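## Task

Remove the roll of masking tape from the cupboard and set it down on the desk, then close both cupboard doors completely. Slamming a door open or closed is a failure, and so is the robot toppling or ending up tilted. Anything that stays in place only because the robot holds it does not count, so release everything and move away at the end.

## Robot and tools

ROBOT. TidyBot++: a mobile base 0.54 m long, 0.50 m wide, 0.38 m tall on four powered casters, carrying one seven-joint arm with a two-finger gripper. The shoulder sits 0.12 m ahead of the base centre and 0.68 m above the floor. Cameras: base_camera (fixed on the base, 644x364) and wrist_camera (fisheye on the hand, 644x476, looking where the hand points). Loose objects may occasionally get nudged by outside pushes.

FRAMES. Base frame: origin on the floor below the base centre, x forward, y left, z up. hand_pose is reported in it: the midpoint between the finger pads, with its z axis running out along the fingers and its y axis along the closing direction. Odometry frame: the base frame where the scene began. base_odometry counts wheel rotation, so slip shows up as travel; heading is positive to the left, -3.142 to 3.142. base_tilt is in degrees, positive when leaning forward or right, with about 1 degree of fixed bias.

execute_actions. Argument "actions" is a list with zero or one action (empty = just report state and images). An action may hold "base", "joints" and "speeds"; its motions start together. "base" holds exactly one relative move, measured from where the base last reported itself: translate_m (metres, forward positive, -2 to 2), strafe_m (metres, left positive, -2 to 2), or rotate_rad (radians, counter-clockwise from above positive, -6.3 to 6.3). A base move needing over 8.667 s at its top speed is refused. "speeds" caps top speed for this action only, keyed the same way: translate_m and strafe_m 0.05 to 0.5 m/s, rotate_rad 0.1 to 1.57 rad/s; the maximum is the default. "joints" holds absolute targets in radians, by name: joint_1_rad (no limit; swings the whole arm about vertical, positive is clockwise from above, opposite to heading), joint_2_rad shoulder -2.249 to 2.249, joint_3_rad (no limit; upper-arm twist), joint_4_rad elbow -2.579 to 2.579, joint_5_rad (no limit; forearm twist), joint_6_rad wrist -2.099 to 2.099, joint_7_rad (no limit; hand roll: with the hand down, positive is counter-clockwise from above, and at 1.57 the fingers open toward the robot's left and right). Unlimited joints go the short way, so turn in steps below half a revolution. Done tolerances: 0.039 for joints 1-4, 0.056 for 5-7. gripper_pos is absolute, 0 (open, about 85 mm gap) to 1 (closed); gap is roughly 85 x (1 - gripper_pos) mm; closing squeezes with about 100 N and keeps squeezing. "cameras": list of base_camera, wrist_camera or "all"; omitted or null gives all, [] gives none. An unknown key or out-of-range value rejects the whole call. A joint left out may still be driving toward its previous target. One action runs at most 15 s.

ARM GEOMETRY. With joint_1_rad 0, joint_3_rad 3.14, joint_5_rad 0 (near the start pose) the arm moves in the vertical x-z plane. Segments: upper arm 0.42 m, forearm 0.31 m, hand 0.31 m. Tilt from vertical, forward positive: upper arm = joint_2_rad, forearm = joint_2_rad - joint_4_rad, hand = joint_2_rad - joint_4_rad - joint_6_rad. Hand point lies ahead of the shoulder by the sum of L*sin(tilt) and above it by the sum of L*cos(tilt). The arm begins folded, hand down, up to 0.08 m past the base front, elbow up to 1.15 m high. A downward hand reaches at most about 0.94 m height, and only close to the base.

OTHER TOOLS. wait: seconds 0 to 10, commands nothing, returns state and images. zoom_image: camera (base_camera or wrist_camera) and region [x0, y0, x1, y1] in pixels from the top-left of that camera's latest full image, at most 504x504. read_manual: section "licences" only; moves nothing. finished_scene: scene, the current scene number (1 or 2); irreversible and reports success.

RESULTS. base_status and joint_status: "done"; "off_target" (resting away from target, maybe still pushing); "contact_stop" or "time_out" (target dropped, holds where it stopped). For the base, "done" only means the wheels turned the commanded amount; a blocked base may report it while well short. "joint command not followed" plus "cause:" means a self-collision check held back the arm targets (the gripper still moves); "not_followed" targets may be retried on later actions. on_its_own lists motion you did not command. motor_effort is percent of maximum, peak in brackets, noisy. Gripper at 1 reporting done means empty; off_target means something is held at that reading. "ARM HIT" means a hard knock on the base or the arm itself. "MOTOR HOT" warns at 60 C; "OVER-TEMPERATURE FAULT" at 75 C makes the arm sag, with "limit_stop_at_motor_heat" on affected keys (resend the target). A torque-sensor overload (104.5 N m joints 1-4, warning 56.7; 51.3 N m joints 5-7, warning 29.4) freezes arm and gripper for 10 s and skips the rest of the call while the base keeps going.

CAUTIONS. Friction leaves joints slightly off; correct by sending last command + (wanted - measured). While carrying a load, never command the measured angle, as the arm sags further. hand_pose can be 1-2 cm off; trust the images. Swing doors gently with low speeds so they are not slammed. Never drive while the arm is caught on something about 0.8 m or higher; sideways force on a raised hand can lift wheels, and backing away rights a lean. Blocked bases push hard; avoid drops, slips and hard hits. At the end the item must rest on the desk alone, doors shut, gripper open and the arm clear.

Each tool is called after "Request:" by a JSON object that holds its "op" and its "data", one argument or row to a line.

## Session

Request:
{"op": "execute_actions", "data": {
  "actions": []
}}

Scene clock: 0.00 s.
base_odometry: x=+0.000 y=+0.000 heading=+0.000 (m, m, rad; odometry frame)
base_tilt: forward=-0.3 right=+0.4 (deg)
base_status: not commanded
joint_positions: joint_1_rad=+0.039 joint_2_rad=-0.311 joint_3_rad=+3.195 joint_4_rad=-2.502 joint_5_rad=+0.030 joint_6_rad=-0.886 joint_7_rad=+1.623 gripper_pos=+0.000
joint_status: not commanded
motor_effort: joint_1_rad=+0 joint_2_rad=-2 joint_3_rad=+0 joint_4_rad=+14 joint_5_rad=+0 joint_6_rad=+0 joint_7_rad=+1 (%)
hand_pose: x=+0.2659 y=-0.0176 z=+0.5891 quat_wxyz=(+0.006, +0.999, -0.010, +0.032) (m; base frame)
pictures: base_camera, wrist_camera
Images, in order (width x height): base_camera 644x364, wrist_camera 644x476.

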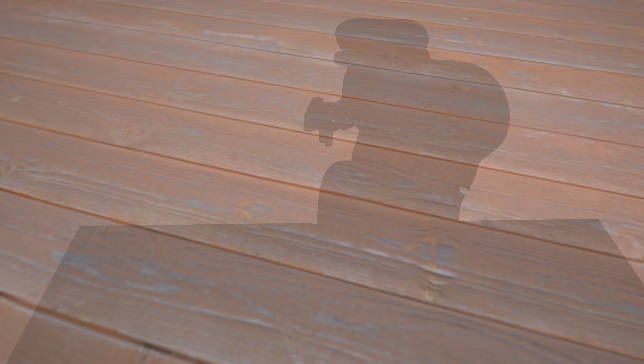

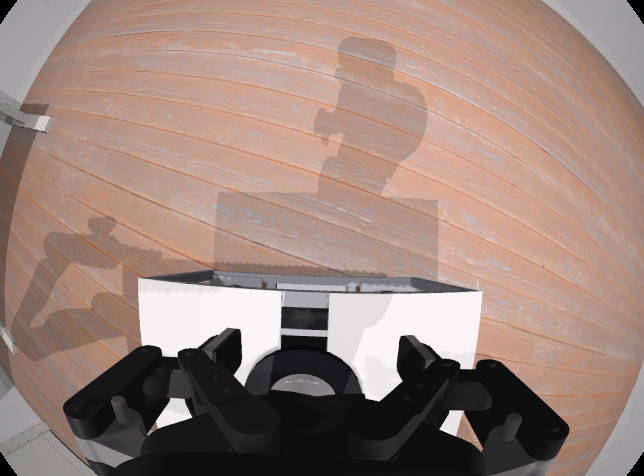

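Request:
{"op": "execute_actions", "data": {
  "actions": [
    {"joints":{"joint_6_rad":0.4},"base":{"rotate_rad":1.3}}
  ]
}}

Scene clock: 2.17 s.
base_odometry: x=+0.000 y=+0.000 heading=+1.299 (m, m, rad; odometry frame)
base_tilt: forward=-0.3 right=+0.4 (deg)
base_status: done
joint_positions: joint_1_rad=+0.039 joint_2_rad=-0.311 joint_3_rad=+3.195 joint_4_rad=-2.502 joint_5_rad=+0.030 joint_6_rad=+0.382 joint_7_rad=+1.623 gripper_pos=+0.000
joint_status: all done
motor_effort: joint_1_rad=+0(1) joint_2_rad=-6(7) joint_3_rad=+1(2) joint_4_rad=+20(20) joint_5_rad=+0(0) joint_6_rad=+7(8) joint_7_rad=+1(1) (%)
hand_pose: x=+0.5478 y=-0.0361 z=+0.8262 quat_wxyz=(+0.042, +0.786, -0.005, +0.616) (m; base frame)
pictures: base_camera, wrist_camera
Images, in order (width x height): base_camera 644x364, wrist_camera 644x476.

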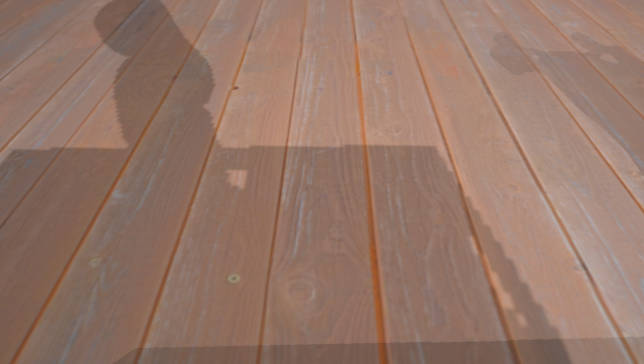

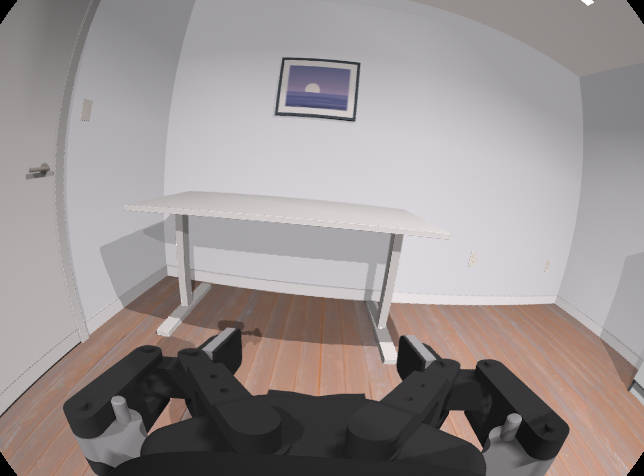

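Request:
{"op": "execute_actions", "data": {
  "actions": [
    {"base":{"rotate_rad":-1.5}}
  ]
}}

Scene clock: 4.50 s.
base_odometry: x=+0.000 y=+0.000 heading=-0.200 (m, m, rad; odometry frame)
base_tilt: forward=-0.3 right=+0.4 (deg)
base_status: done
joint_positions: joint_1_rad=+0.039 joint_2_rad=-0.311 joint_3_rad=+3.195 joint_4_rad=-2.502 joint_5_rad=+0.030 joint_6_rad=+0.382 joint_7_rad=+1.623 gripper_pos=+0.000
joint_status: not commanded
motor_effort: joint_1_rad=+0(1) joint_2_rad=-6(7) joint_3_rad=+0(2) joint_4_rad=+20(20) joint_5_rad=+0(0) joint_6_rad=+8(8) joint_7_rad=+1(1) (%)
hand_pose: x=+0.5478 y=-0.0360 z=+0.8262 quat_wxyz=(+0.042, +0.786, -0.005, +0.616) (m; base frame)
pictures: base_camera, wrist_camera
Images, in order (width x height): base_camera 644x364, wrist_camera 644x476.

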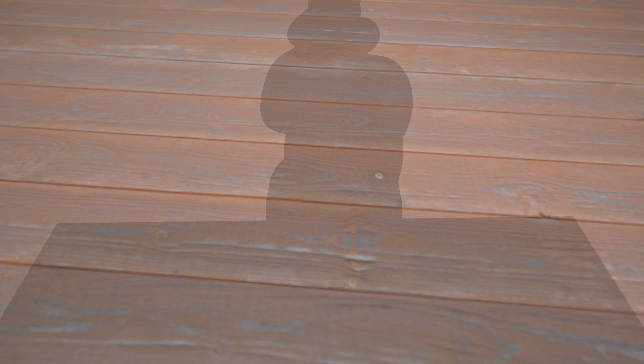

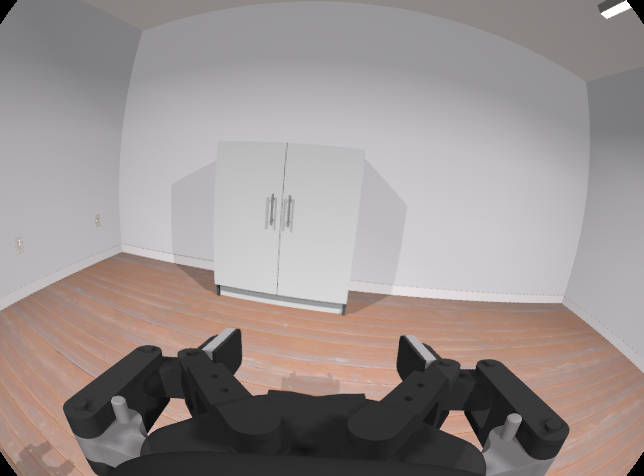

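Request:
{"op": "execute_actions", "data": {
  "actions": [
    {"base":{"rotate_rad":-0.12},"joints":{"joint_1_rad":0,"joint_2_rad":0.9,"joint_3_rad":3.14,"joint_4_rad":-1.89,"joint_5_rad":0,"joint_6_rad":1.22,"joint_7_rad":1.57}}
  ],
  "cameras": []
}}

Request:
{"op": "execute_actions", "data": {
  "actions": [
    {"base":{"strafe_m":0.45}}
  ],
  "cameras": []
}}

Request:
{"op": "execute_actions", "data": {
  "actions": [
    {"base":{"translate_m":0.8}}
  ]
}}

Scene clock: 7.37 s.
base_odometry: x=+0.000 y=+0.000 heading=-0.319 (m, m, rad; odometry frame)
base_tilt: forward=-0.3 right=+0.4 (deg)
base_status: done
joint_positions: joint_1_rad=+0.030 joint_2_rad=+0.897 joint_3_rad=+3.156 joint_4_rad=-1.912 joint_5_rad=+0.030 joint_6_rad=+1.179 joint_7_rad=+1.593 gripper_pos=+0.000
joint_status: all done
motor_effort: joint_1_rad=+1(1) joint_2_rad=-38(39) joint_3_rad=-1(3) joint_4_rad=+13(19) joint_5_rad=+0(0) joint_6_rad=+7(8) joint_7_rad=+1(1) (%)
hand_pose: x=+0.8610 y=-0.0199 z=+0.6283 quat_wxyz=(+0.019, +0.728, +0.011, +0.685) (m; base frame)
pictures: none
No camera images: the call's "cameras" was empty. Leave "cameras" out to get every camera's image.

Scene clock: 9.63 s.
base_odometry: x=+0.142 y=+0.427 heading=-0.320 (m, m, rad; odometry frame)
base_tilt: forward=-0.3 right=+0.4 (deg)
base_status: done
joint_positions: joint_1_rad=+0.009 joint_2_rad=+0.897 joint_3_rad=+3.145 joint_4_rad=-1.912 joint_5_rad=+0.030 joint_6_rad=+1.179 joint_7_rad=+1.593 gripper_pos=+0.000
joint_status: not commanded
motor_effort: joint_1_rad=+0(4) joint_2_rad=-38(39) joint_3_rad=-1(3) joint_4_rad=+12(12) joint_5_rad=+0(1) joint_6_rad=+8(8) joint_7_rad=+1(1) (%)
hand_pose: x=+0.8612 y=+0.0016 z=+0.6286 quat_wxyz=(+0.006, +0.728, +0.019, +0.686) (m; base frame)
pictures: none
No camera images: the call's "cameras" was empty. Leave "cameras" out to get every camera's image.

Scene clock: 12.60 s.
base_odometry: x=+0.901 y=+0.176 heading=-0.320 (m, m, rad; odometry frame)
base_tilt: forward=-0.3 right=+0.4 (deg)
base_status: done
joint_positions: joint_1_rad=+0.009 joint_2_rad=+0.897 joint_3_rad=+3.145 joint_4_rad=-1.905 joint_5_rad=+0.030 joint_6_rad=+1.181 joint_7_rad=+1.593 gripper_pos=+0.000
joint_status: not commanded
motor_effort: joint_1_rad=+0(2) joint_2_rad=-38(40) joint_3_rad=+0(2) joint_4_rad=+12(14) joint_5_rad=+0(1) joint_6_rad=+8(9) joint_7_rad=+1(1) (%)
hand_pose: x=+0.8635 y=+0.0016 z=+0.6322 quat_wxyz=(+0.006, +0.724, +0.019, +0.689) (m; base frame)
pictures: base_camera, wrist_camera
Images, in order (width x height): base_camera 644x364, wrist_camera 644x476.

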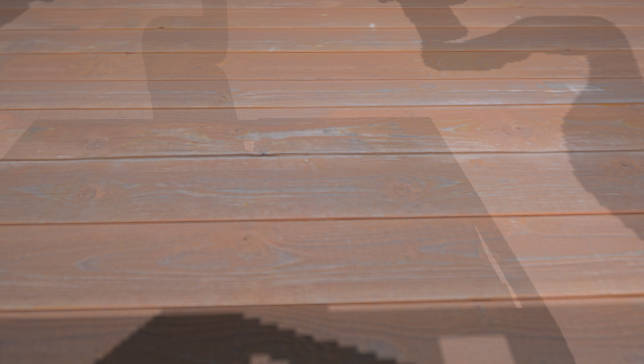

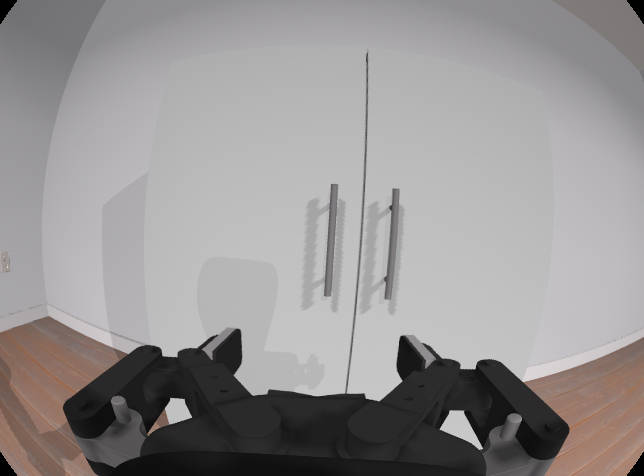

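Request:
{"op": "execute_actions", "data": {
  "actions": [
    {"base":{"rotate_rad":0.025},"joints":{"joint_2_rad":0.88,"joint_5_rad":-0.03,"joint_6_rad":1.25,"joint_7_rad":1.51}}
  ],
  "cameras": []
}}

Request:
{"op": "execute_actions", "data": {
  "actions": [
    {"base":{"translate_m":0.17}}
  ]
}}

Scene clock: 13.47 s.
base_odometry: x=+0.902 y=+0.176 heading=-0.295 (m, m, rad; odometry frame)
base_tilt: forward=-0.3 right=+0.4 (deg)
base_status: done
joint_positions: joint_1_rad=+0.002 joint_2_rad=+0.887 joint_3_rad=+3.141 joint_4_rad=-1.905 joint_5_rad=+0.011 joint_6_rad=+1.212 joint_7_rad=+1.525 gripper_pos=+0.000
joint_status: all done
motor_effort: joint_1_rad=+1(7) joint_2_rad=-38(40) joint_3_rad=+0(3) joint_4_rad=+12(12) joint_5_rad=+0(2) joint_6_rad=+8(8) joint_7_rad=+1(1) (%)
hand_pose: x=+0.8642 y=+0.0032 z=+0.6500 quat_wxyz=(-0.018, +0.710, -0.012, +0.704) (m; base frame)
pictures: none
No camera images: the call's "cameras" was empty. Leave "cameras" out to get every camera's image.

Scene clock: 14.97 s.
base_odometry: x=+1.064 y=+0.127 heading=-0.294 (m, m, rad; odometry frame)
base_tilt: forward=-0.3 right=+0.4 (deg)
base_status: done
joint_positions: joint_1_rad=+0.002 joint_2_rad=+0.886 joint_3_rad=+3.141 joint_4_rad=-1.901 joint_5_rad=+0.009 joint_6_rad=+1.213 joint_7_rad=+1.525 gripper_pos=+0.000
joint_status: not commanded
motor_effort: joint_1_rad=+0(3) joint_2_rad=-38(40) joint_3_rad=+0(2) joint_4_rad=+12(14) joint_5_rad=+0(1) joint_6_rad=+8(8) joint_7_rad=+1(1) (%)
hand_pose: x=+0.8653 y=+0.0027 z=+0.6519 quat_wxyz=(-0.017, +0.708, -0.013, +0.706) (m; base frame)
pictures: base_camera, wrist_camera
Images, in order (width x height): base_camera 644x364, wrist_camera 644x476.

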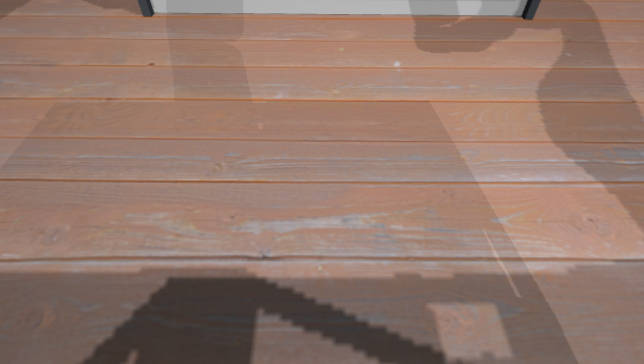

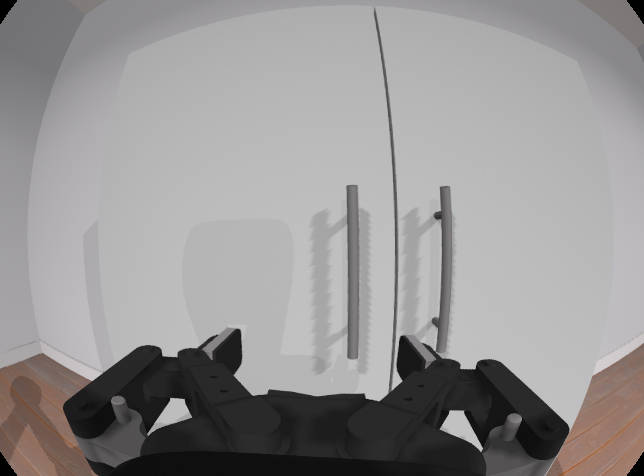

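Request:
{"op": "execute_actions", "data": {
  "actions": [
    {"base":{"strafe_m":-0.03}}
  ],
  "cameras": []
}}

Request:
{"op": "execute_actions", "data": {
  "actions": [
    {"base":{"translate_m":0.08},"speeds":{"translate_m":0.15}}
  ]
}}

Scene clock: 16.00 s.
base_odometry: x=+1.056 y=+0.098 heading=-0.294 (m, m, rad; odometry frame)
base_tilt: forward=-0.3 right=+0.4 (deg)
base_status: done
joint_positions: joint_1_rad=+0.004 joint_2_rad=+0.886 joint_3_rad=+3.141 joint_4_rad=-1.901 joint_5_rad=+0.008 joint_6_rad=+1.213 joint_7_rad=+1.525 gripper_pos=+0.000
joint_status: not commanded
motor_effort: joint_1_rad=+1(6) joint_2_rad=-38(39) joint_3_rad=-1(2) joint_4_rad=+13(13) joint_5_rad=+0(1) joint_6_rad=+8(9) joint_7_rad=+1(1) (%)
hand_pose: x=+0.8653 y=+0.0008 z=+0.6519 quat_wxyz=(-0.016, +0.708, -0.014, +0.706) (m; base frame)
pictures: none
No camera images: the call's "cameras" was empty. Leave "cameras" out to get every camera's image.

Scene clock: 17.17 s.
base_odometry: x=+1.133 y=+0.074 heading=-0.294 (m, m, rad; odometry frame)
base_tilt: forward=-0.3 right=+0.4 (deg)
base_status: done
joint_positions: joint_1_rad=+0.004 joint_2_rad=+0.885 joint_3_rad=+3.141 joint_4_rad=-1.901 joint_5_rad=+0.008 joint_6_rad=+1.213 joint_7_rad=+1.525 gripper_pos=+0.000
joint_status: not commanded
motor_effort: joint_1_rad=+0(2) joint_2_rad=-38(39) joint_3_rad=-1(1) joint_4_rad=+13(13) joint_5_rad=+0(0) joint_6_rad=+8(8) joint_7_rad=+1(1) (%)
hand_pose: x=+0.8654 y=+0.0008 z=+0.6530 quat_wxyz=(-0.016, +0.708, -0.014, +0.706) (m; base frame)
pictures: base_camera, wrist_camera
Images, in order (width x height): base_camera 644x364, wrist_camera 644x476.

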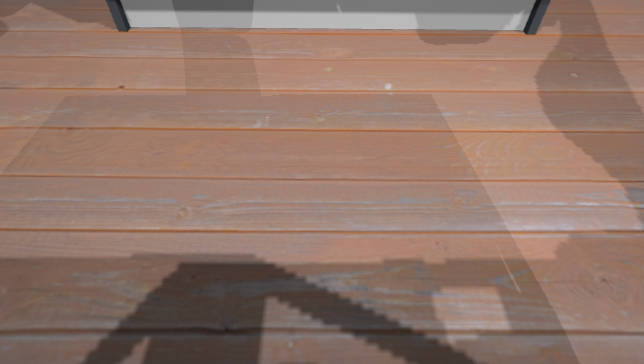

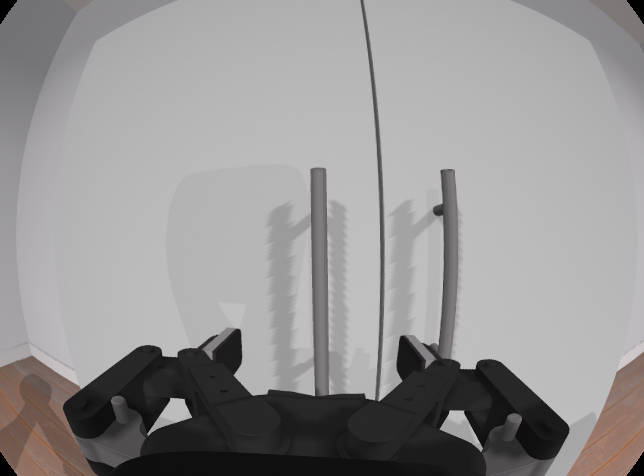

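Request:
{"op": "execute_actions", "data": {
  "actions": [
    {"base":{"translate_m":0.06},"speeds":{"translate_m":0.08}}
  ]
}}

Request:
{"op": "execute_actions", "data": {
  "actions": [
    {"joints":{"gripper_pos":1}}
  ],
  "cameras": ["wrist_camera"]
}}

Scene clock: 18.50 s.
base_odometry: x=+1.190 y=+0.057 heading=-0.295 (m, m, rad; odometry frame)
base_tilt: forward=-0.3 right=+0.4 (deg)
base_status: done
joint_positions: joint_1_rad=+0.004 joint_2_rad=+0.885 joint_3_rad=+3.141 joint_4_rad=-1.901 joint_5_rad=+0.008 joint_6_rad=+1.213 joint_7_rad=+1.525 gripper_pos=+0.000
joint_status: not commanded
motor_effort: joint_1_rad=+0(3) joint_2_rad=-38(39) joint_3_rad=+0(2) joint_4_rad=+11(13) joint_5_rad=+0(1) joint_6_rad=+8(8) joint_7_rad=+1(1) (%)
hand_pose: x=+0.8655 y=+0.0008 z=+0.6532 quat_wxyz=(-0.016, +0.708, -0.014, +0.706) (m; base frame)
pictures: base_camera, wrist_camera
Images, in order (width x height): base_camera 644x364, wrist_camera 644x476.

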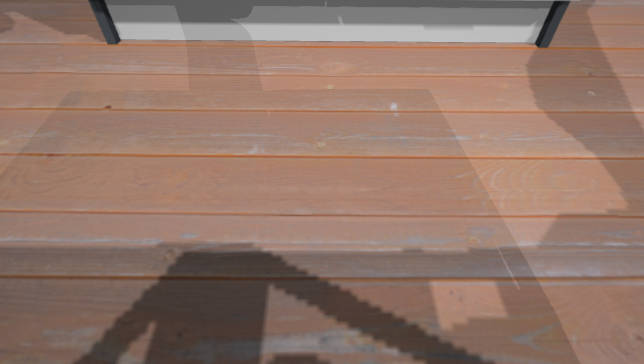

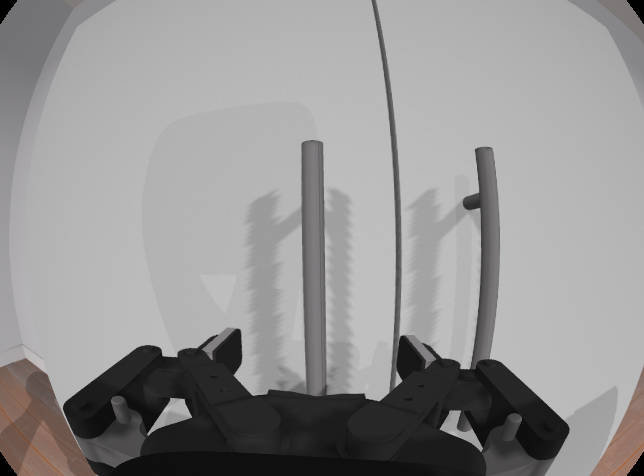

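Scene clock: 19.60 s.
base_odometry: x=+1.190 y=+0.057 heading=-0.295 (m, m, rad; odometry frame)
base_tilt: forward=-0.3 right=+0.4 (deg)
base_status: not commanded
joint_positions: joint_1_rad=+0.000 joint_2_rad=+0.885 joint_3_rad=+3.140 joint_4_rad=-1.901 joint_5_rad=+0.005 joint_6_rad=+1.214 joint_7_rad=+1.525 gripper_pos=+0.920
joint_status: gripper_pos off_target (ended at +0.920, target +1.000)
motor_effort: joint_1_rad=+2(6) joint_2_rad=-38(38) joint_3_rad=-1(4) joint_4_rad=+14(18) joint_5_rad=-2(6) joint_6_rad=+8(8) joint_7_rad=-2(2) (%)
hand_pose: x=+0.8652 y=+0.0031 z=+0.6533 quat_wxyz=(-0.018, +0.707, -0.014, +0.706) (m; base frame)
pictures: wrist_camera
Images, in order (width x height): wrist_camera 644x476.

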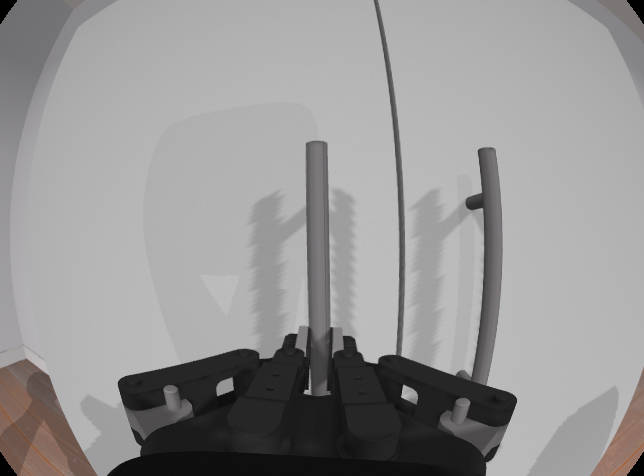

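Request:
{"op": "execute_actions", "data": {
  "actions": [
    {"base":{"translate_m":-0.09},"speeds":{"translate_m":0.05}}
  ],
  "cameras": ["wrist_camera"]
}}

Request:
{"op": "execute_actions", "data": {
  "actions": [
    {"base":{"strafe_m":0.04},"speeds":{"strafe_m":0.05}}
  ],
  "cameras": []
}}

Request:
{"op": "execute_actions", "data": {
  "actions": [
    {"base":{"translate_m":-0.08},"speeds":{"translate_m":0.06}}
  ]
}}

Scene clock: 23.13 s.
base_odometry: x=+1.104 y=+0.083 heading=-0.294 (m, m, rad; odometry frame)
base_tilt: forward=-0.3 right=+0.4 (deg)
base_status: done
joint_positions: joint_1_rad=-0.017 joint_2_rad=+0.892 joint_3_rad=+3.134 joint_4_rad=-1.888 joint_5_rad=+0.005 joint_6_rad=+1.214 joint_7_rad=+1.525 gripper_pos=+0.921
joint_status: not commanded
motor_effort: joint_1_rad=+9(10) joint_2_rad=-40(45) joint_3_rad=+2(3) joint_4_rad=+11(16) joint_5_rad=-5(6) joint_6_rad=+9(14) joint_7_rad=-2(2) (%)
hand_pose: x=+0.8686 y=+0.0194 z=+0.6533 quat_wxyz=(-0.027, +0.705, -0.008, +0.708) (m; base frame)
pictures: wrist_camera
Images, in order (width x height): wrist_camera 644x476.

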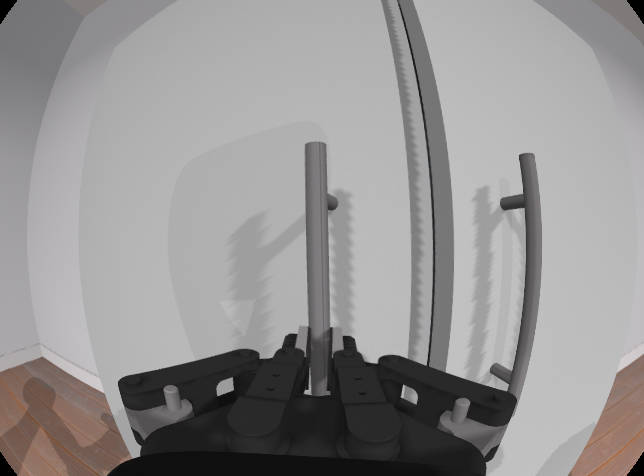

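Scene clock: 24.37 s.
base_odometry: x=+1.115 y=+0.122 heading=-0.294 (m, m, rad; odometry frame)
base_tilt: forward=-0.3 right=+0.4 (deg)
base_status: done
joint_positions: joint_1_rad=+0.007 joint_2_rad=+0.892 joint_3_rad=+3.155 joint_4_rad=-1.888 joint_5_rad=-0.009 joint_6_rad=+1.214 joint_7_rad=+1.525 gripper_pos=+0.922
joint_status: not commanded
motor_effort: joint_1_rad=-2(8) joint_2_rad=-39(41) joint_3_rad=-3(6) joint_4_rad=+13(15) joint_5_rad=+1(5) joint_6_rad=+8(10) joint_7_rad=-1(2) (%)
hand_pose: x=+0.8689 y=-0.0131 z=+0.6532 quat_wxyz=(-0.005, +0.705, -0.022, +0.709) (m; base frame)
pictures: none
No camera images: the call's "cameras" was empty. Leave "cameras" out to get every camera's image.

Scene clock: 26.17 s.
base_odometry: x=+1.039 y=+0.145 heading=-0.294 (m, m, rad; odometry frame)
base_tilt: forward=-0.3 right=+0.4 (deg)
base_status: done
joint_positions: joint_1_rad=-0.025 joint_2_rad=+0.893 joint_3_rad=+3.129 joint_4_rad=-1.888 joint_5_rad=-0.009 joint_6_rad=+1.215 joint_7_rad=+1.525 gripper_pos=+0.924
joint_status: not commanded
motor_effort: joint_1_rad=+7(11) joint_2_rad=-41(43) joint_3_rad=+2(4) joint_4_rad=+12(16) joint_5_rad=-5(7) joint_6_rad=+10(12) joint_7_rad=-2(2) (%)
hand_pose: x=+0.8684 y=+0.0240 z=+0.6532 quat_wxyz=(-0.029, +0.705, -0.012, +0.708) (m; base frame)
pictures: base_camera, wrist_camera
Images, in order (width x height): base_camera 644x364, wrist_camera 644x476.

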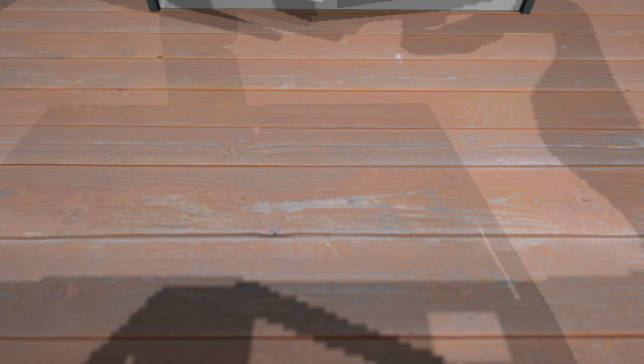

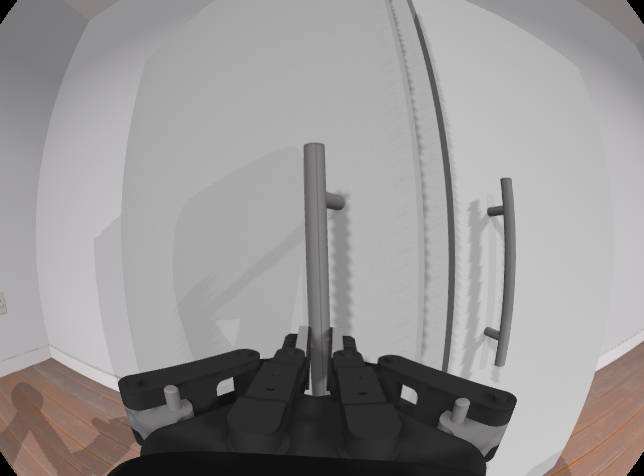

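Request:
{"op": "execute_actions", "data": {
  "actions": [
    {"base":{"strafe_m":0.055},"speeds":{"strafe_m":0.06}}
  ],
  "cameras": []
}}

Request:
{"op": "execute_actions", "data": {
  "actions": [
    {"base":{"translate_m":-0.06},"speeds":{"translate_m":0.06}}
  ],
  "cameras": []
}}

Request:
{"op": "execute_actions", "data": {
  "actions": [
    {"base":{"strafe_m":0.065},"speeds":{"strafe_m":0.06}}
  ],
  "cameras": []
}}

Request:
{"op": "execute_actions", "data": {
  "actions": [
    {"base":{"translate_m":-0.045},"speeds":{"translate_m":0.06}}
  ],
  "cameras": []
}}

Request:
{"op": "execute_actions", "data": {
  "actions": [
    {"base":{"strafe_m":0.05},"speeds":{"strafe_m":0.06}}
  ]
}}

Scene clock: 27.83 s.
base_odometry: x=+1.055 y=+0.198 heading=-0.294 (m, m, rad; odometry frame)
base_tilt: forward=-0.3 right=+0.4 (deg)
base_status: done
joint_positions: joint_1_rad=+0.021 joint_2_rad=+0.892 joint_3_rad=+3.162 joint_4_rad=-1.888 joint_5_rad=-0.021 joint_6_rad=+1.215 joint_7_rad=+1.525 gripper_pos=+0.925
joint_status: not commanded
motor_effort: joint_1_rad=-5(9) joint_2_rad=-39(41) joint_3_rad=-4(7) joint_4_rad=+14(15) joint_5_rad=+3(5) joint_6_rad=+8(11) joint_7_rad=-1(2) (%)
hand_pose: x=+0.8684 y=-0.0304 z=+0.6533 quat_wxyz=(+0.006, +0.705, -0.032, +0.709) (m; base frame)
pictures: none
No camera images: the call's "cameras" was empty. Leave "cameras" out to get every camera's image.

Scene clock: 29.30 s.
base_odometry: x=+0.997 y=+0.215 heading=-0.294 (m, m, rad; odometry frame)
base_tilt: forward=-0.3 right=+0.4 (deg)
base_status: done
joint_positions: joint_1_rad=+0.010 joint_2_rad=+0.887 joint_3_rad=+3.147 joint_4_rad=-1.893 joint_5_rad=-0.024 joint_6_rad=+1.216 joint_7_rad=+1.525 gripper_pos=+0.999
joint_status: not commanded
on_its_own: gripper_pos moved +0.074 to your old target +1.000
motor_effort: joint_1_rad=+0(9) joint_2_rad=-38(42) joint_3_rad=+0(5) joint_4_rad=+12(26) joint_5_rad=+0(7) joint_6_rad=+8(10) joint_7_rad=+1(1) (%)
hand_pose: x=+0.8674 y=-0.0157 z=+0.6554 quat_wxyz=(-0.005, +0.704, -0.030, +0.709) (m; base frame)
pictures: none
No camera images: the call's "cameras" was empty. Leave "cameras" out to get every camera's image.

Scene clock: 30.87 s.
base_odometry: x=+1.016 y=+0.278 heading=-0.294 (m, m, rad; odometry frame)
base_tilt: forward=-0.3 right=+0.4 (deg)
base_status: done
joint_positions: joint_1_rad=+0.009 joint_2_rad=+0.887 joint_3_rad=+3.147 joint_4_rad=-1.893 joint_5_rad=-0.024 joint_6_rad=+1.216 joint_7_rad=+1.525 gripper_pos=+0.999
joint_status: not commanded
motor_effort: joint_1_rad=+0(6) joint_2_rad=-38(39) joint_3_rad=-1(3) joint_4_rad=+13(13) joint_5_rad=+0(2) joint_6_rad=+8(8) joint_7_rad=+1(1) (%)
hand_pose: x=+0.8674 y=-0.0151 z=+0.6554 quat_wxyz=(-0.005, +0.704, -0.030, +0.709) (m; base frame)
pictures: none
No camera images: the call's "cameras" was empty. Leave "cameras" out to get every camera's image.

Scene clock: 32.10 s.
base_odometry: x=+0.973 y=+0.291 heading=-0.294 (m, m, rad; odometry frame)
base_tilt: forward=-0.3 right=+0.4 (deg)
base_status: done
joint_positions: joint_1_rad=+0.009 joint_2_rad=+0.887 joint_3_rad=+3.147 joint_4_rad=-1.893 joint_5_rad=-0.024 joint_6_rad=+1.216 joint_7_rad=+1.525 gripper_pos=+0.999
joint_status: not commanded
motor_effort: joint_1_rad=+0(1) joint_2_rad=-39(42) joint_3_rad=-1(1) joint_4_rad=+13(14) joint_5_rad=+0(0) joint_6_rad=+8(9) joint_7_rad=+1(1) (%)
hand_pose: x=+0.8675 y=-0.0151 z=+0.6559 quat_wxyz=(-0.005, +0.704, -0.030, +0.710) (m; base frame)
pictures: none
No camera images: the call's "cameras" was empty. Leave "cameras" out to get every camera's image.

Scene clock: 33.43 s.
base_odometry: x=+0.987 y=+0.339 heading=-0.294 (m, m, rad; odometry frame)
base_tilt: forward=-0.3 right=+0.4 (deg)
base_status: done
joint_positions: joint_1_rad=+0.009 joint_2_rad=+0.887 joint_3_rad=+3.146 joint_4_rad=-1.893 joint_5_rad=-0.024 joint_6_rad=+1.216 joint_7_rad=+1.525 gripper_pos=+0.999
joint_status: not commanded
motor_effort: joint_1_rad=+0(6) joint_2_rad=-38(40) joint_3_rad=+0(3) joint_4_rad=+13(12) joint_5_rad=+0(2) joint_6_rad=+8(8) joint_7_rad=+1(1) (%)
hand_pose: x=+0.8675 y=-0.0145 z=+0.6559 quat_wxyz=(-0.006, +0.704, -0.030, +0.710) (m; base frame)
pictures: base_camera, wrist_camera
Images, in order (width x height): base_camera 644x364, wrist_camera 644x476.

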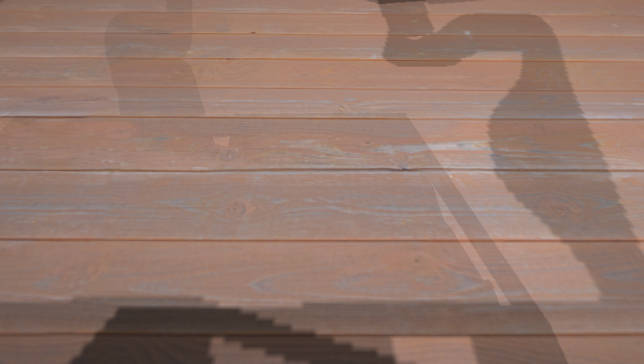

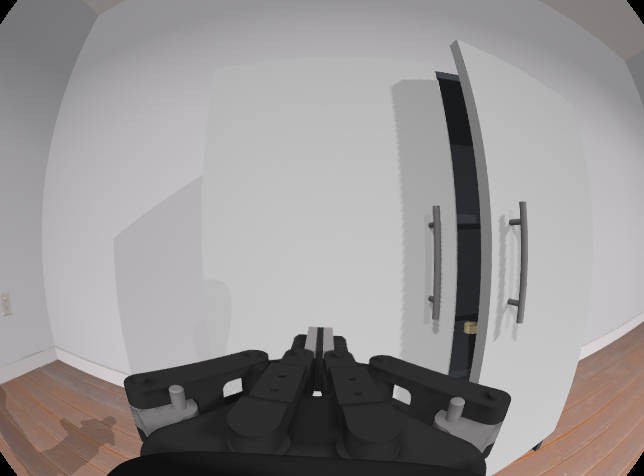

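Request:
{"op": "execute_actions", "data": {
  "actions": [
    {"base":{"strafe_m":-0.15}}
  ]
}}

Scene clock: 35.03 s.
base_odometry: x=+0.943 y=+0.195 heading=-0.294 (m, m, rad; odometry frame)
base_tilt: forward=-0.3 right=+0.4 (deg)
base_status: done
joint_positions: joint_1_rad=+0.008 joint_2_rad=+0.886 joint_3_rad=+3.145 joint_4_rad=-1.893 joint_5_rad=-0.024 joint_6_rad=+1.216 joint_7_rad=+1.525 gripper_pos=+0.999
joint_status: not commanded
motor_effort: joint_1_rad=+1(5) joint_2_rad=-38(40) joint_3_rad=+0(2) joint_4_rad=+12(14) joint_5_rad=+0(1) joint_6_rad=+8(9) joint_7_rad=+1(1) (%)
hand_pose: x=+0.8675 y=-0.0138 z=+0.6561 quat_wxyz=(-0.006, +0.704, -0.030, +0.710) (m; base frame)
pictures: base_camera, wrist_camera
Images, in order (width x height): base_camera 644x364, wrist_camera 644x476.

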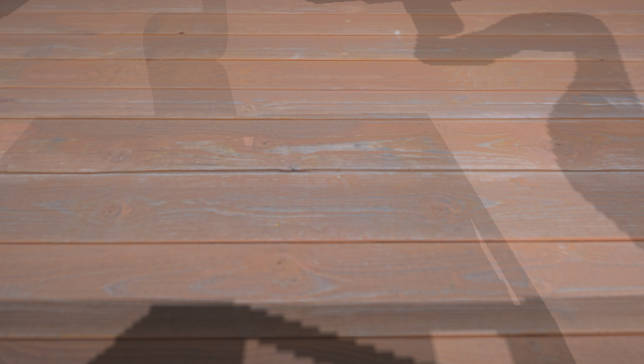

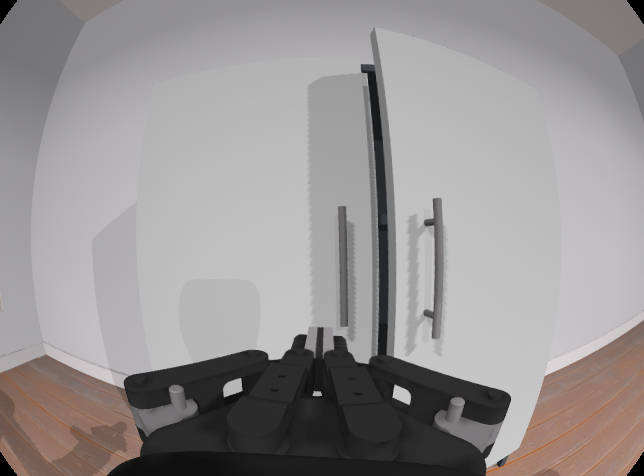

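Request:
{"op": "execute_actions", "data": {
  "actions": [
    {"base":{"strafe_m":-0.135},"joints":{"gripper_pos":0.2}}
  ],
  "cameras": []
}}

Request:
{"op": "execute_actions", "data": {
  "actions": [
    {"base":{"translate_m":0.11},"speeds":{"translate_m":0.2}}
  ],
  "cameras": ["wrist_camera"]
}}

Scene clock: 36.60 s.
base_odometry: x=+0.904 y=+0.066 heading=-0.294 (m, m, rad; odometry frame)
base_tilt: forward=-0.3 right=+0.4 (deg)
base_status: done
joint_positions: joint_1_rad=+0.009 joint_2_rad=+0.886 joint_3_rad=+3.145 joint_4_rad=-1.893 joint_5_rad=-0.024 joint_6_rad=+1.216 joint_7_rad=+1.525 gripper_pos=+0.200
joint_status: all done
motor_effort: joint_1_rad=+0(5) joint_2_rad=-38(40) joint_3_rad=-1(3) joint_4_rad=+13(13) joint_5_rad=+0(1) joint_6_rad=+8(9) joint_7_rad=+1(1) (%)
hand_pose: x=+0.8675 y=-0.0138 z=+0.6563 quat_wxyz=(-0.006, +0.704, -0.030, +0.710) (m; base frame)
pictures: none
No camera images: the call's "cameras" was empty. Leave "cameras" out to get every camera's image.

Scene clock: 37.90 s.
base_odometry: x=+1.009 y=+0.034 heading=-0.294 (m, m, rad; odometry frame)
base_tilt: forward=-0.3 right=+0.4 (deg)
base_status: done
joint_positions: joint_1_rad=+0.009 joint_2_rad=+0.886 joint_3_rad=+3.145 joint_4_rad=-1.893 joint_5_rad=-0.024 joint_6_rad=+1.216 joint_7_rad=+1.525 gripper_pos=+0.200
joint_status: not commanded
motor_effort: joint_1_rad=+0(1) joint_2_rad=-38(40) joint_3_rad=+0(1) joint_4_rad=+12(14) joint_5_rad=+1(0) joint_6_rad=+8(8) joint_7_rad=+1(1) (%)
hand_pose: x=+0.8675 y=-0.0138 z=+0.6565 quat_wxyz=(-0.006, +0.704, -0.030, +0.710) (m; base frame)
pictures: wrist_camera
Images, in order (width x height): wrist_camera 644x476.

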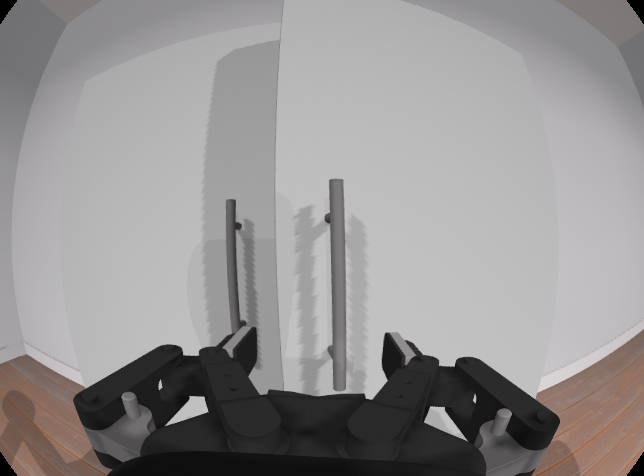

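Request:
{"op": "execute_actions", "data": {
  "actions": [
    {"base":{"translate_m":0.085},"speeds":{"translate_m":0.1},"joints":{"joint_1_rad":0.025}}
  ],
  "cameras": ["wrist_camera"]
}}

Scene clock: 39.40 s.
base_odometry: x=+1.091 y=+0.009 heading=-0.294 (m, m, rad; odometry frame)
base_tilt: forward=-0.3 right=+0.4 (deg)
base_status: done
joint_positions: joint_1_rad=+0.012 joint_2_rad=+0.886 joint_3_rad=+3.145 joint_4_rad=-1.893 joint_5_rad=-0.024 joint_6_rad=+1.216 joint_7_rad=+1.525 gripper_pos=+0.200
joint_status: all done
motor_effort: joint_1_rad=+0(2) joint_2_rad=-38(40) joint_3_rad=+0(1) joint_4_rad=+12(14) joint_5_rad=+0(1) joint_6_rad=+8(8) joint_7_rad=+1(1) (%)
hand_pose: x=+0.8675 y=-0.0161 z=+0.6567 quat_wxyz=(-0.005, +0.704, -0.031, +0.710) (m; base frame)
pictures: wrist_camera
Images, in order (width x height): wrist_camera 644x476.

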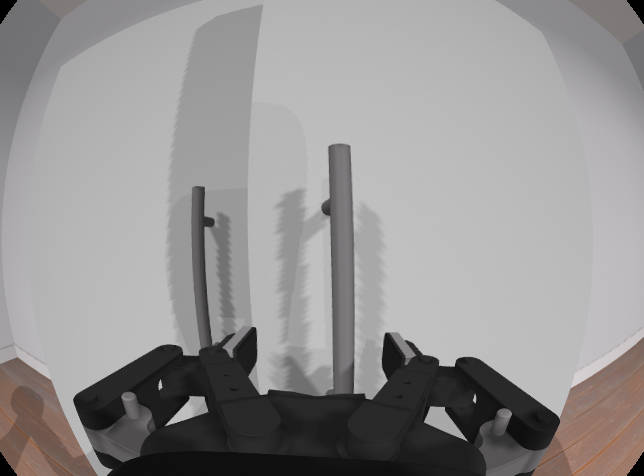

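Same depth as before; go a little deeper.

Request:
{"op": "execute_actions", "data": {
  "actions": [
    {"base":{"translate_m":0.018},"speeds":{"translate_m":0.06},"joints":{"joint_1_rad":0.04}}
  ],
  "cameras": []
}}

Request:
{"op": "execute_actions", "data": {
  "actions": [
    {"joints":{"gripper_pos":1}}
  ],
  "cameras": ["wrist_camera"]
}}

Request:
{"op": "execute_actions", "data": {
  "actions": [
    {"base":{"translate_m":-0.06},"speeds":{"translate_m":0.05}}
  ],
  "cameras": ["wrist_camera"]
}}

Scene clock: 40.33 s.
base_odometry: x=+1.108 y=+0.003 heading=-0.295 (m, m, rad; odometry frame)
base_tilt: forward=-0.3 right=+0.4 (deg)
base_status: done
joint_positions: joint_1_rad=+0.018 joint_2_rad=+0.885 joint_3_rad=+3.145 joint_4_rad=-1.893 joint_5_rad=-0.024 joint_6_rad=+1.216 joint_7_rad=+1.525 gripper_pos=+0.200
joint_status: all done
motor_effort: joint_1_rad=+0(2) joint_2_rad=-38(40) joint_3_rad=-1(1) joint_4_rad=+11(14) joint_5_rad=+0(0) joint_6_rad=+8(8) joint_7_rad=+1(1) (%)
hand_pose: x=+0.8674 y=-0.0205 z=+0.6568 quat_wxyz=(-0.003, +0.703, -0.033, +0.710) (m; base frame)
pictures: none
No camera images: the call's "cameras" was empty. Leave "cameras" out to get every camera's image.

Scene clock: 41.47 s.
base_odometry: x=+1.108 y=+0.003 heading=-0.295 (m, m, rad; odometry frame)
base_tilt: forward=-0.3 right=+0.4 (deg)
base_status: not commanded
joint_positions: joint_1_rad=+0.027 joint_2_rad=+0.885 joint_3_rad=+3.143 joint_4_rad=-1.893 joint_5_rad=-0.025 joint_6_rad=+1.216 joint_7_rad=+1.525 gripper_pos=+0.900
joint_status: gripper_pos off_target (ended at +0.900, target +1.000)
motor_effort: joint_1_rad=-1(9) joint_2_rad=-38(39) joint_3_rad=-2(6) joint_4_rad=+12(13) joint_5_rad=-1(6) joint_6_rad=+8(9) joint_7_rad=-3(3) (%)
hand_pose: x=+0.8672 y=-0.0269 z=+0.6569 quat_wxyz=(-0.001, +0.703, -0.037, +0.710) (m; base frame)
pictures: wrist_camera
Images, in order (width x height): wrist_camera 644x476.

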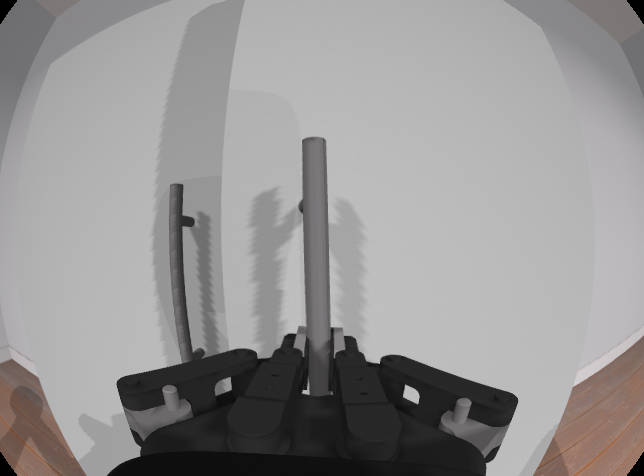

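Scene clock: 43.13 s.
base_odometry: x=+1.051 y=+0.021 heading=-0.294 (m, m, rad; odometry frame)
base_tilt: forward=-0.3 right=+0.4 (deg)
base_status: done
joint_positions: joint_1_rad=+0.048 joint_2_rad=+0.885 joint_3_rad=+3.157 joint_4_rad=-1.893 joint_5_rad=-0.025 joint_6_rad=+1.216 joint_7_rad=+1.525 gripper_pos=+0.901
joint_status: not commanded
motor_effort: joint_1_rad=-2(7) joint_2_rad=-39(42) joint_3_rad=-3(6) joint_4_rad=+12(16) joint_5_rad=+0(3) joint_6_rad=+9(10) joint_7_rad=-2(2) (%)
hand_pose: x=+0.8663 y=-0.0495 z=+0.6571 quat_wxyz=(+0.014, +0.702, -0.043, +0.710) (m; base frame)
pictures: wrist_camera
Images, in order (width x height): wrist_camera 644x476.

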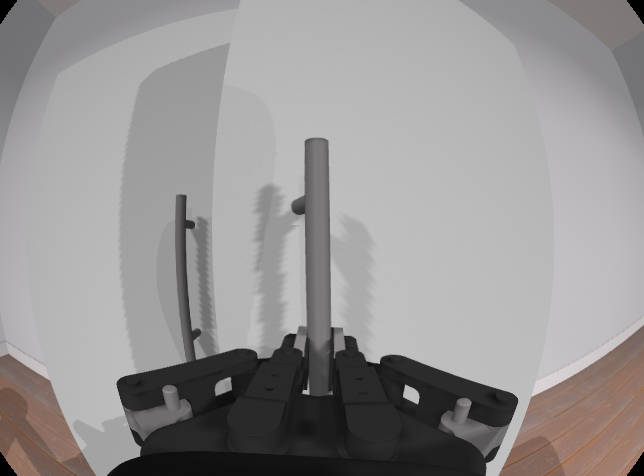

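Request:
{"op": "execute_actions", "data": {
  "actions": [
    {"base":{"strafe_m":-0.04},"speeds":{"strafe_m":0.06}}
  ],
  "cameras": []
}}

Request:
{"op": "execute_actions", "data": {
  "actions": [
    {"base":{"translate_m":-0.055},"speeds":{"translate_m":0.06}}
  ],
  "cameras": []
}}

Request:
{"op": "execute_actions", "data": {
  "actions": [
    {"base":{"strafe_m":-0.045},"speeds":{"strafe_m":0.06}}
  ],
  "cameras": []
}}

Request:
{"op": "execute_actions", "data": {
  "actions": [
    {"base":{"translate_m":-0.045},"speeds":{"translate_m":0.06}}
  ],
  "cameras": ["wrist_camera"]
}}

Scene clock: 46.30 s.
base_odometry: x=+1.039 y=-0.017 heading=-0.294 (m, m, rad; odometry frame)
base_tilt: forward=-0.3 right=+0.4 (deg)
base_status: done
joint_positions: joint_1_rad=+0.018 joint_2_rad=+0.886 joint_3_rad=+3.133 joint_4_rad=-1.893 joint_5_rad=-0.025 joint_6_rad=+1.216 joint_7_rad=+1.525 gripper_pos=+0.901
joint_status: not commanded
motor_effort: joint_1_rad=+6(11) joint_2_rad=-41(42) joint_3_rad=+1(4) joint_4_rad=+16(16) joint_5_rad=-4(7) joint_6_rad=+10(10) joint_7_rad=-4(3) (%)
hand_pose: x=+0.8675 y=-0.0150 z=+0.6571 quat_wxyz=(-0.009, +0.703, -0.034, +0.710) (m; base frame)
pictures: none
No camera images: the call's "cameras" was empty. Leave "cameras" out to get every camera's image.

Scene clock: 47.70 s.
base_odometry: x=+0.987 y=-0.001 heading=-0.294 (m, m, rad; odometry frame)
base_tilt: forward=-0.3 right=+0.4 (deg)
base_status: done
joint_positions: joint_1_rad=+0.045 joint_2_rad=+0.886 joint_3_rad=+3.155 joint_4_rad=-1.892 joint_5_rad=-0.025 joint_6_rad=+1.216 joint_7_rad=+1.525 gripper_pos=+0.902
joint_status: not commanded
motor_effort: joint_1_rad=-2(7) joint_2_rad=-39(43) joint_3_rad=-4(6) joint_4_rad=+12(15) joint_5_rad=+0(4) joint_6_rad=+9(11) joint_7_rad=-2(3) (%)
hand_pose: x=+0.8664 y=-0.0467 z=+0.6569 quat_wxyz=(+0.012, +0.703, -0.043, +0.710) (m; base frame)
pictures: none
No camera images: the call's "cameras" was empty. Leave "cameras" out to get every camera's image.

Scene clock: 48.90 s.
base_odometry: x=+0.973 y=-0.045 heading=-0.294 (m, m, rad; odometry frame)
base_tilt: forward=-0.3 right=+0.4 (deg)
base_status: done
joint_positions: joint_1_rad=+0.008 joint_2_rad=+0.886 joint_3_rad=+3.127 joint_4_rad=-1.893 joint_5_rad=-0.020 joint_6_rad=+1.216 joint_7_rad=+1.525 gripper_pos=+0.902
joint_status: not commanded
motor_effort: joint_1_rad=+7(13) joint_2_rad=-40(41) joint_3_rad=+1(5) joint_4_rad=+16(18) joint_5_rad=-5(8) joint_6_rad=+9(10) joint_7_rad=-3(3) (%)
hand_pose: x=+0.8676 y=-0.0032 z=+0.6569 quat_wxyz=(-0.016, +0.704, -0.029, +0.710) (m; base frame)
pictures: none
No camera images: the call's "cameras" was empty. Leave "cameras" out to get every camera's image.

Scene clock: 50.13 s.
base_odometry: x=+0.930 y=-0.032 heading=-0.294 (m, m, rad; odometry frame)
base_tilt: forward=-0.3 right=+0.4 (deg)
base_status: done
joint_positions: joint_1_rad=+0.039 joint_2_rad=+0.886 joint_3_rad=+3.152 joint_4_rad=-1.893 joint_5_rad=-0.020 joint_6_rad=+1.217 joint_7_rad=+1.525 gripper_pos=+0.902
joint_status: not commanded
motor_effort: joint_1_rad=-1(8) joint_2_rad=-39(41) joint_3_rad=-2(6) joint_4_rad=+12(15) joint_5_rad=-1(5) joint_6_rad=+8(10) joint_7_rad=-2(3) (%)
hand_pose: x=+0.8669 y=-0.0388 z=+0.6568 quat_wxyz=(+0.007, +0.703, -0.038, +0.710) (m; base frame)
pictures: wrist_camera
Images, in order (width x height): wrist_camera 644x476.

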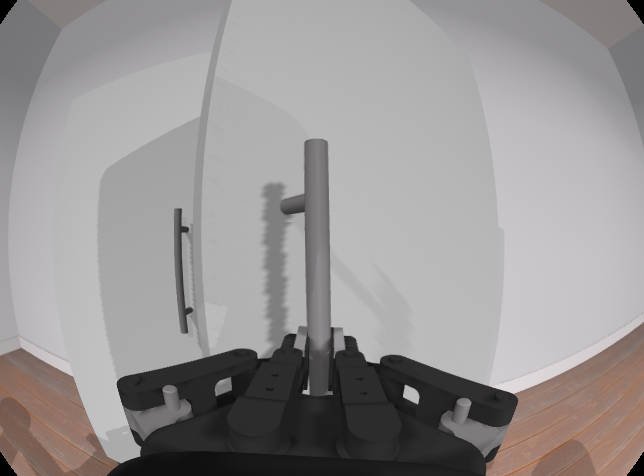

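Request:
{"op": "execute_actions", "data": {
  "actions": [
    {"base":{"strafe_m":-0.045},"speeds":{"strafe_m":0.06}}
  ],
  "cameras": []
}}

Request:
{"op": "execute_actions", "data": {
  "actions": [
    {"base":{"translate_m":-0.045},"speeds":{"translate_m":0.06}}
  ],
  "cameras": []
}}

Request:
{"op": "execute_actions", "data": {
  "actions": [
    {"base":{"strafe_m":-0.045},"speeds":{"strafe_m":0.06}}
  ],
  "cameras": []
}}

Request:
{"op": "execute_actions", "data": {
  "actions": [
    {"base":{"translate_m":-0.03},"speeds":{"translate_m":0.06}}
  ],
  "cameras": ["wrist_camera"]
}}

Scene clock: 51.47 s.
base_odometry: x=+0.917 y=-0.075 heading=-0.294 (m, m, rad; odometry frame)
base_tilt: forward=-0.3 right=+0.4 (deg)
base_status: done
joint_positions: joint_1_rad=+0.003 joint_2_rad=+0.886 joint_3_rad=+3.124 joint_4_rad=-1.893 joint_5_rad=-0.016 joint_6_rad=+1.217 joint_7_rad=+1.525 gripper_pos=+0.902
joint_status: not commanded
motor_effort: joint_1_rad=+9(13) joint_2_rad=-38(40) joint_3_rad=+2(5) joint_4_rad=+15(17) joint_5_rad=-6(8) joint_6_rad=+8(9) joint_7_rad=-4(4) (%)
hand_pose: x=+0.8674 y=+0.0034 z=+0.6567 quat_wxyz=(-0.021, +0.704, -0.025, +0.710) (m; base frame)
pictures: none
No camera images: the call's "cameras" was empty. Leave "cameras" out to get every camera's image.

Scene clock: 52.70 s.
base_odometry: x=+0.874 y=-0.062 heading=-0.294 (m, m, rad; odometry frame)
base_tilt: forward=-0.3 right=+0.4 (deg)
base_status: done
joint_positions: joint_1_rad=+0.044 joint_2_rad=+0.886 joint_3_rad=+3.154 joint_4_rad=-1.893 joint_5_rad=-0.016 joint_6_rad=+1.217 joint_7_rad=+1.525 gripper_pos=+0.903
joint_status: not commanded
motor_effort: joint_1_rad=-3(9) joint_2_rad=-39(41) joint_3_rad=-3(6) joint_4_rad=+12(16) joint_5_rad=+0(6) joint_6_rad=+9(10) joint_7_rad=-2(4) (%)
hand_pose: x=+0.8667 y=-0.0429 z=+0.6569 quat_wxyz=(+0.009, +0.703, -0.038, +0.710) (m; base frame)
pictures: none
No camera images: the call's "cameras" was empty. Leave "cameras" out to get every camera's image.

Scene clock: 53.90 s.
base_odometry: x=+0.860 y=-0.105 heading=-0.294 (m, m, rad; odometry frame)
base_tilt: forward=-0.3 right=+0.4 (deg)
base_status: done
joint_positions: joint_1_rad=+0.007 joint_2_rad=+0.885 joint_3_rad=+3.125 joint_4_rad=-1.895 joint_5_rad=-0.016 joint_6_rad=+1.217 joint_7_rad=+1.525 gripper_pos=+0.903
joint_status: not commanded
motor_effort: joint_1_rad=+9(13) joint_2_rad=-38(40) joint_3_rad=+2(4) joint_4_rad=+16(17) joint_5_rad=-6(8) joint_6_rad=+7(9) joint_7_rad=-3(3) (%)
hand_pose: x=+0.8671 y=-0.0006 z=+0.6567 quat_wxyz=(-0.018, +0.704, -0.027, +0.710) (m; base frame)
pictures: none
No camera images: the call's "cameras" was empty. Leave "cameras" out to get every camera's image.

Scene clock: 54.90 s.
base_odometry: x=+0.832 y=-0.096 heading=-0.294 (m, m, rad; odometry frame)
base_tilt: forward=-0.3 right=+0.4 (deg)
base_status: done
joint_positions: joint_1_rad=+0.042 joint_2_rad=+0.887 joint_3_rad=+3.152 joint_4_rad=-1.892 joint_5_rad=-0.016 joint_6_rad=+1.218 joint_7_rad=+1.525 gripper_pos=+0.904
joint_status: not commanded
motor_effort: joint_1_rad=-1(8) joint_2_rad=-39(43) joint_3_rad=-3(6) joint_4_rad=+11(15) joint_5_rad=+0(5) joint_6_rad=+9(12) joint_7_rad=-2(4) (%)
hand_pose: x=+0.8669 y=-0.0399 z=+0.6569 quat_wxyz=(+0.007, +0.702, -0.038, +0.711) (m; base frame)
pictures: wrist_camera
Images, in order (width x height): wrist_camera 644x476.

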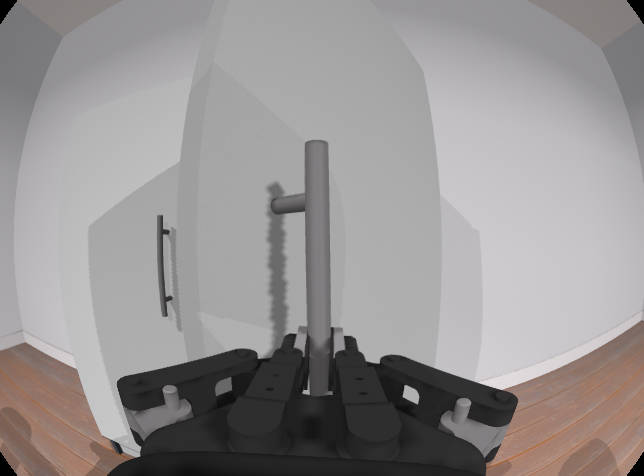

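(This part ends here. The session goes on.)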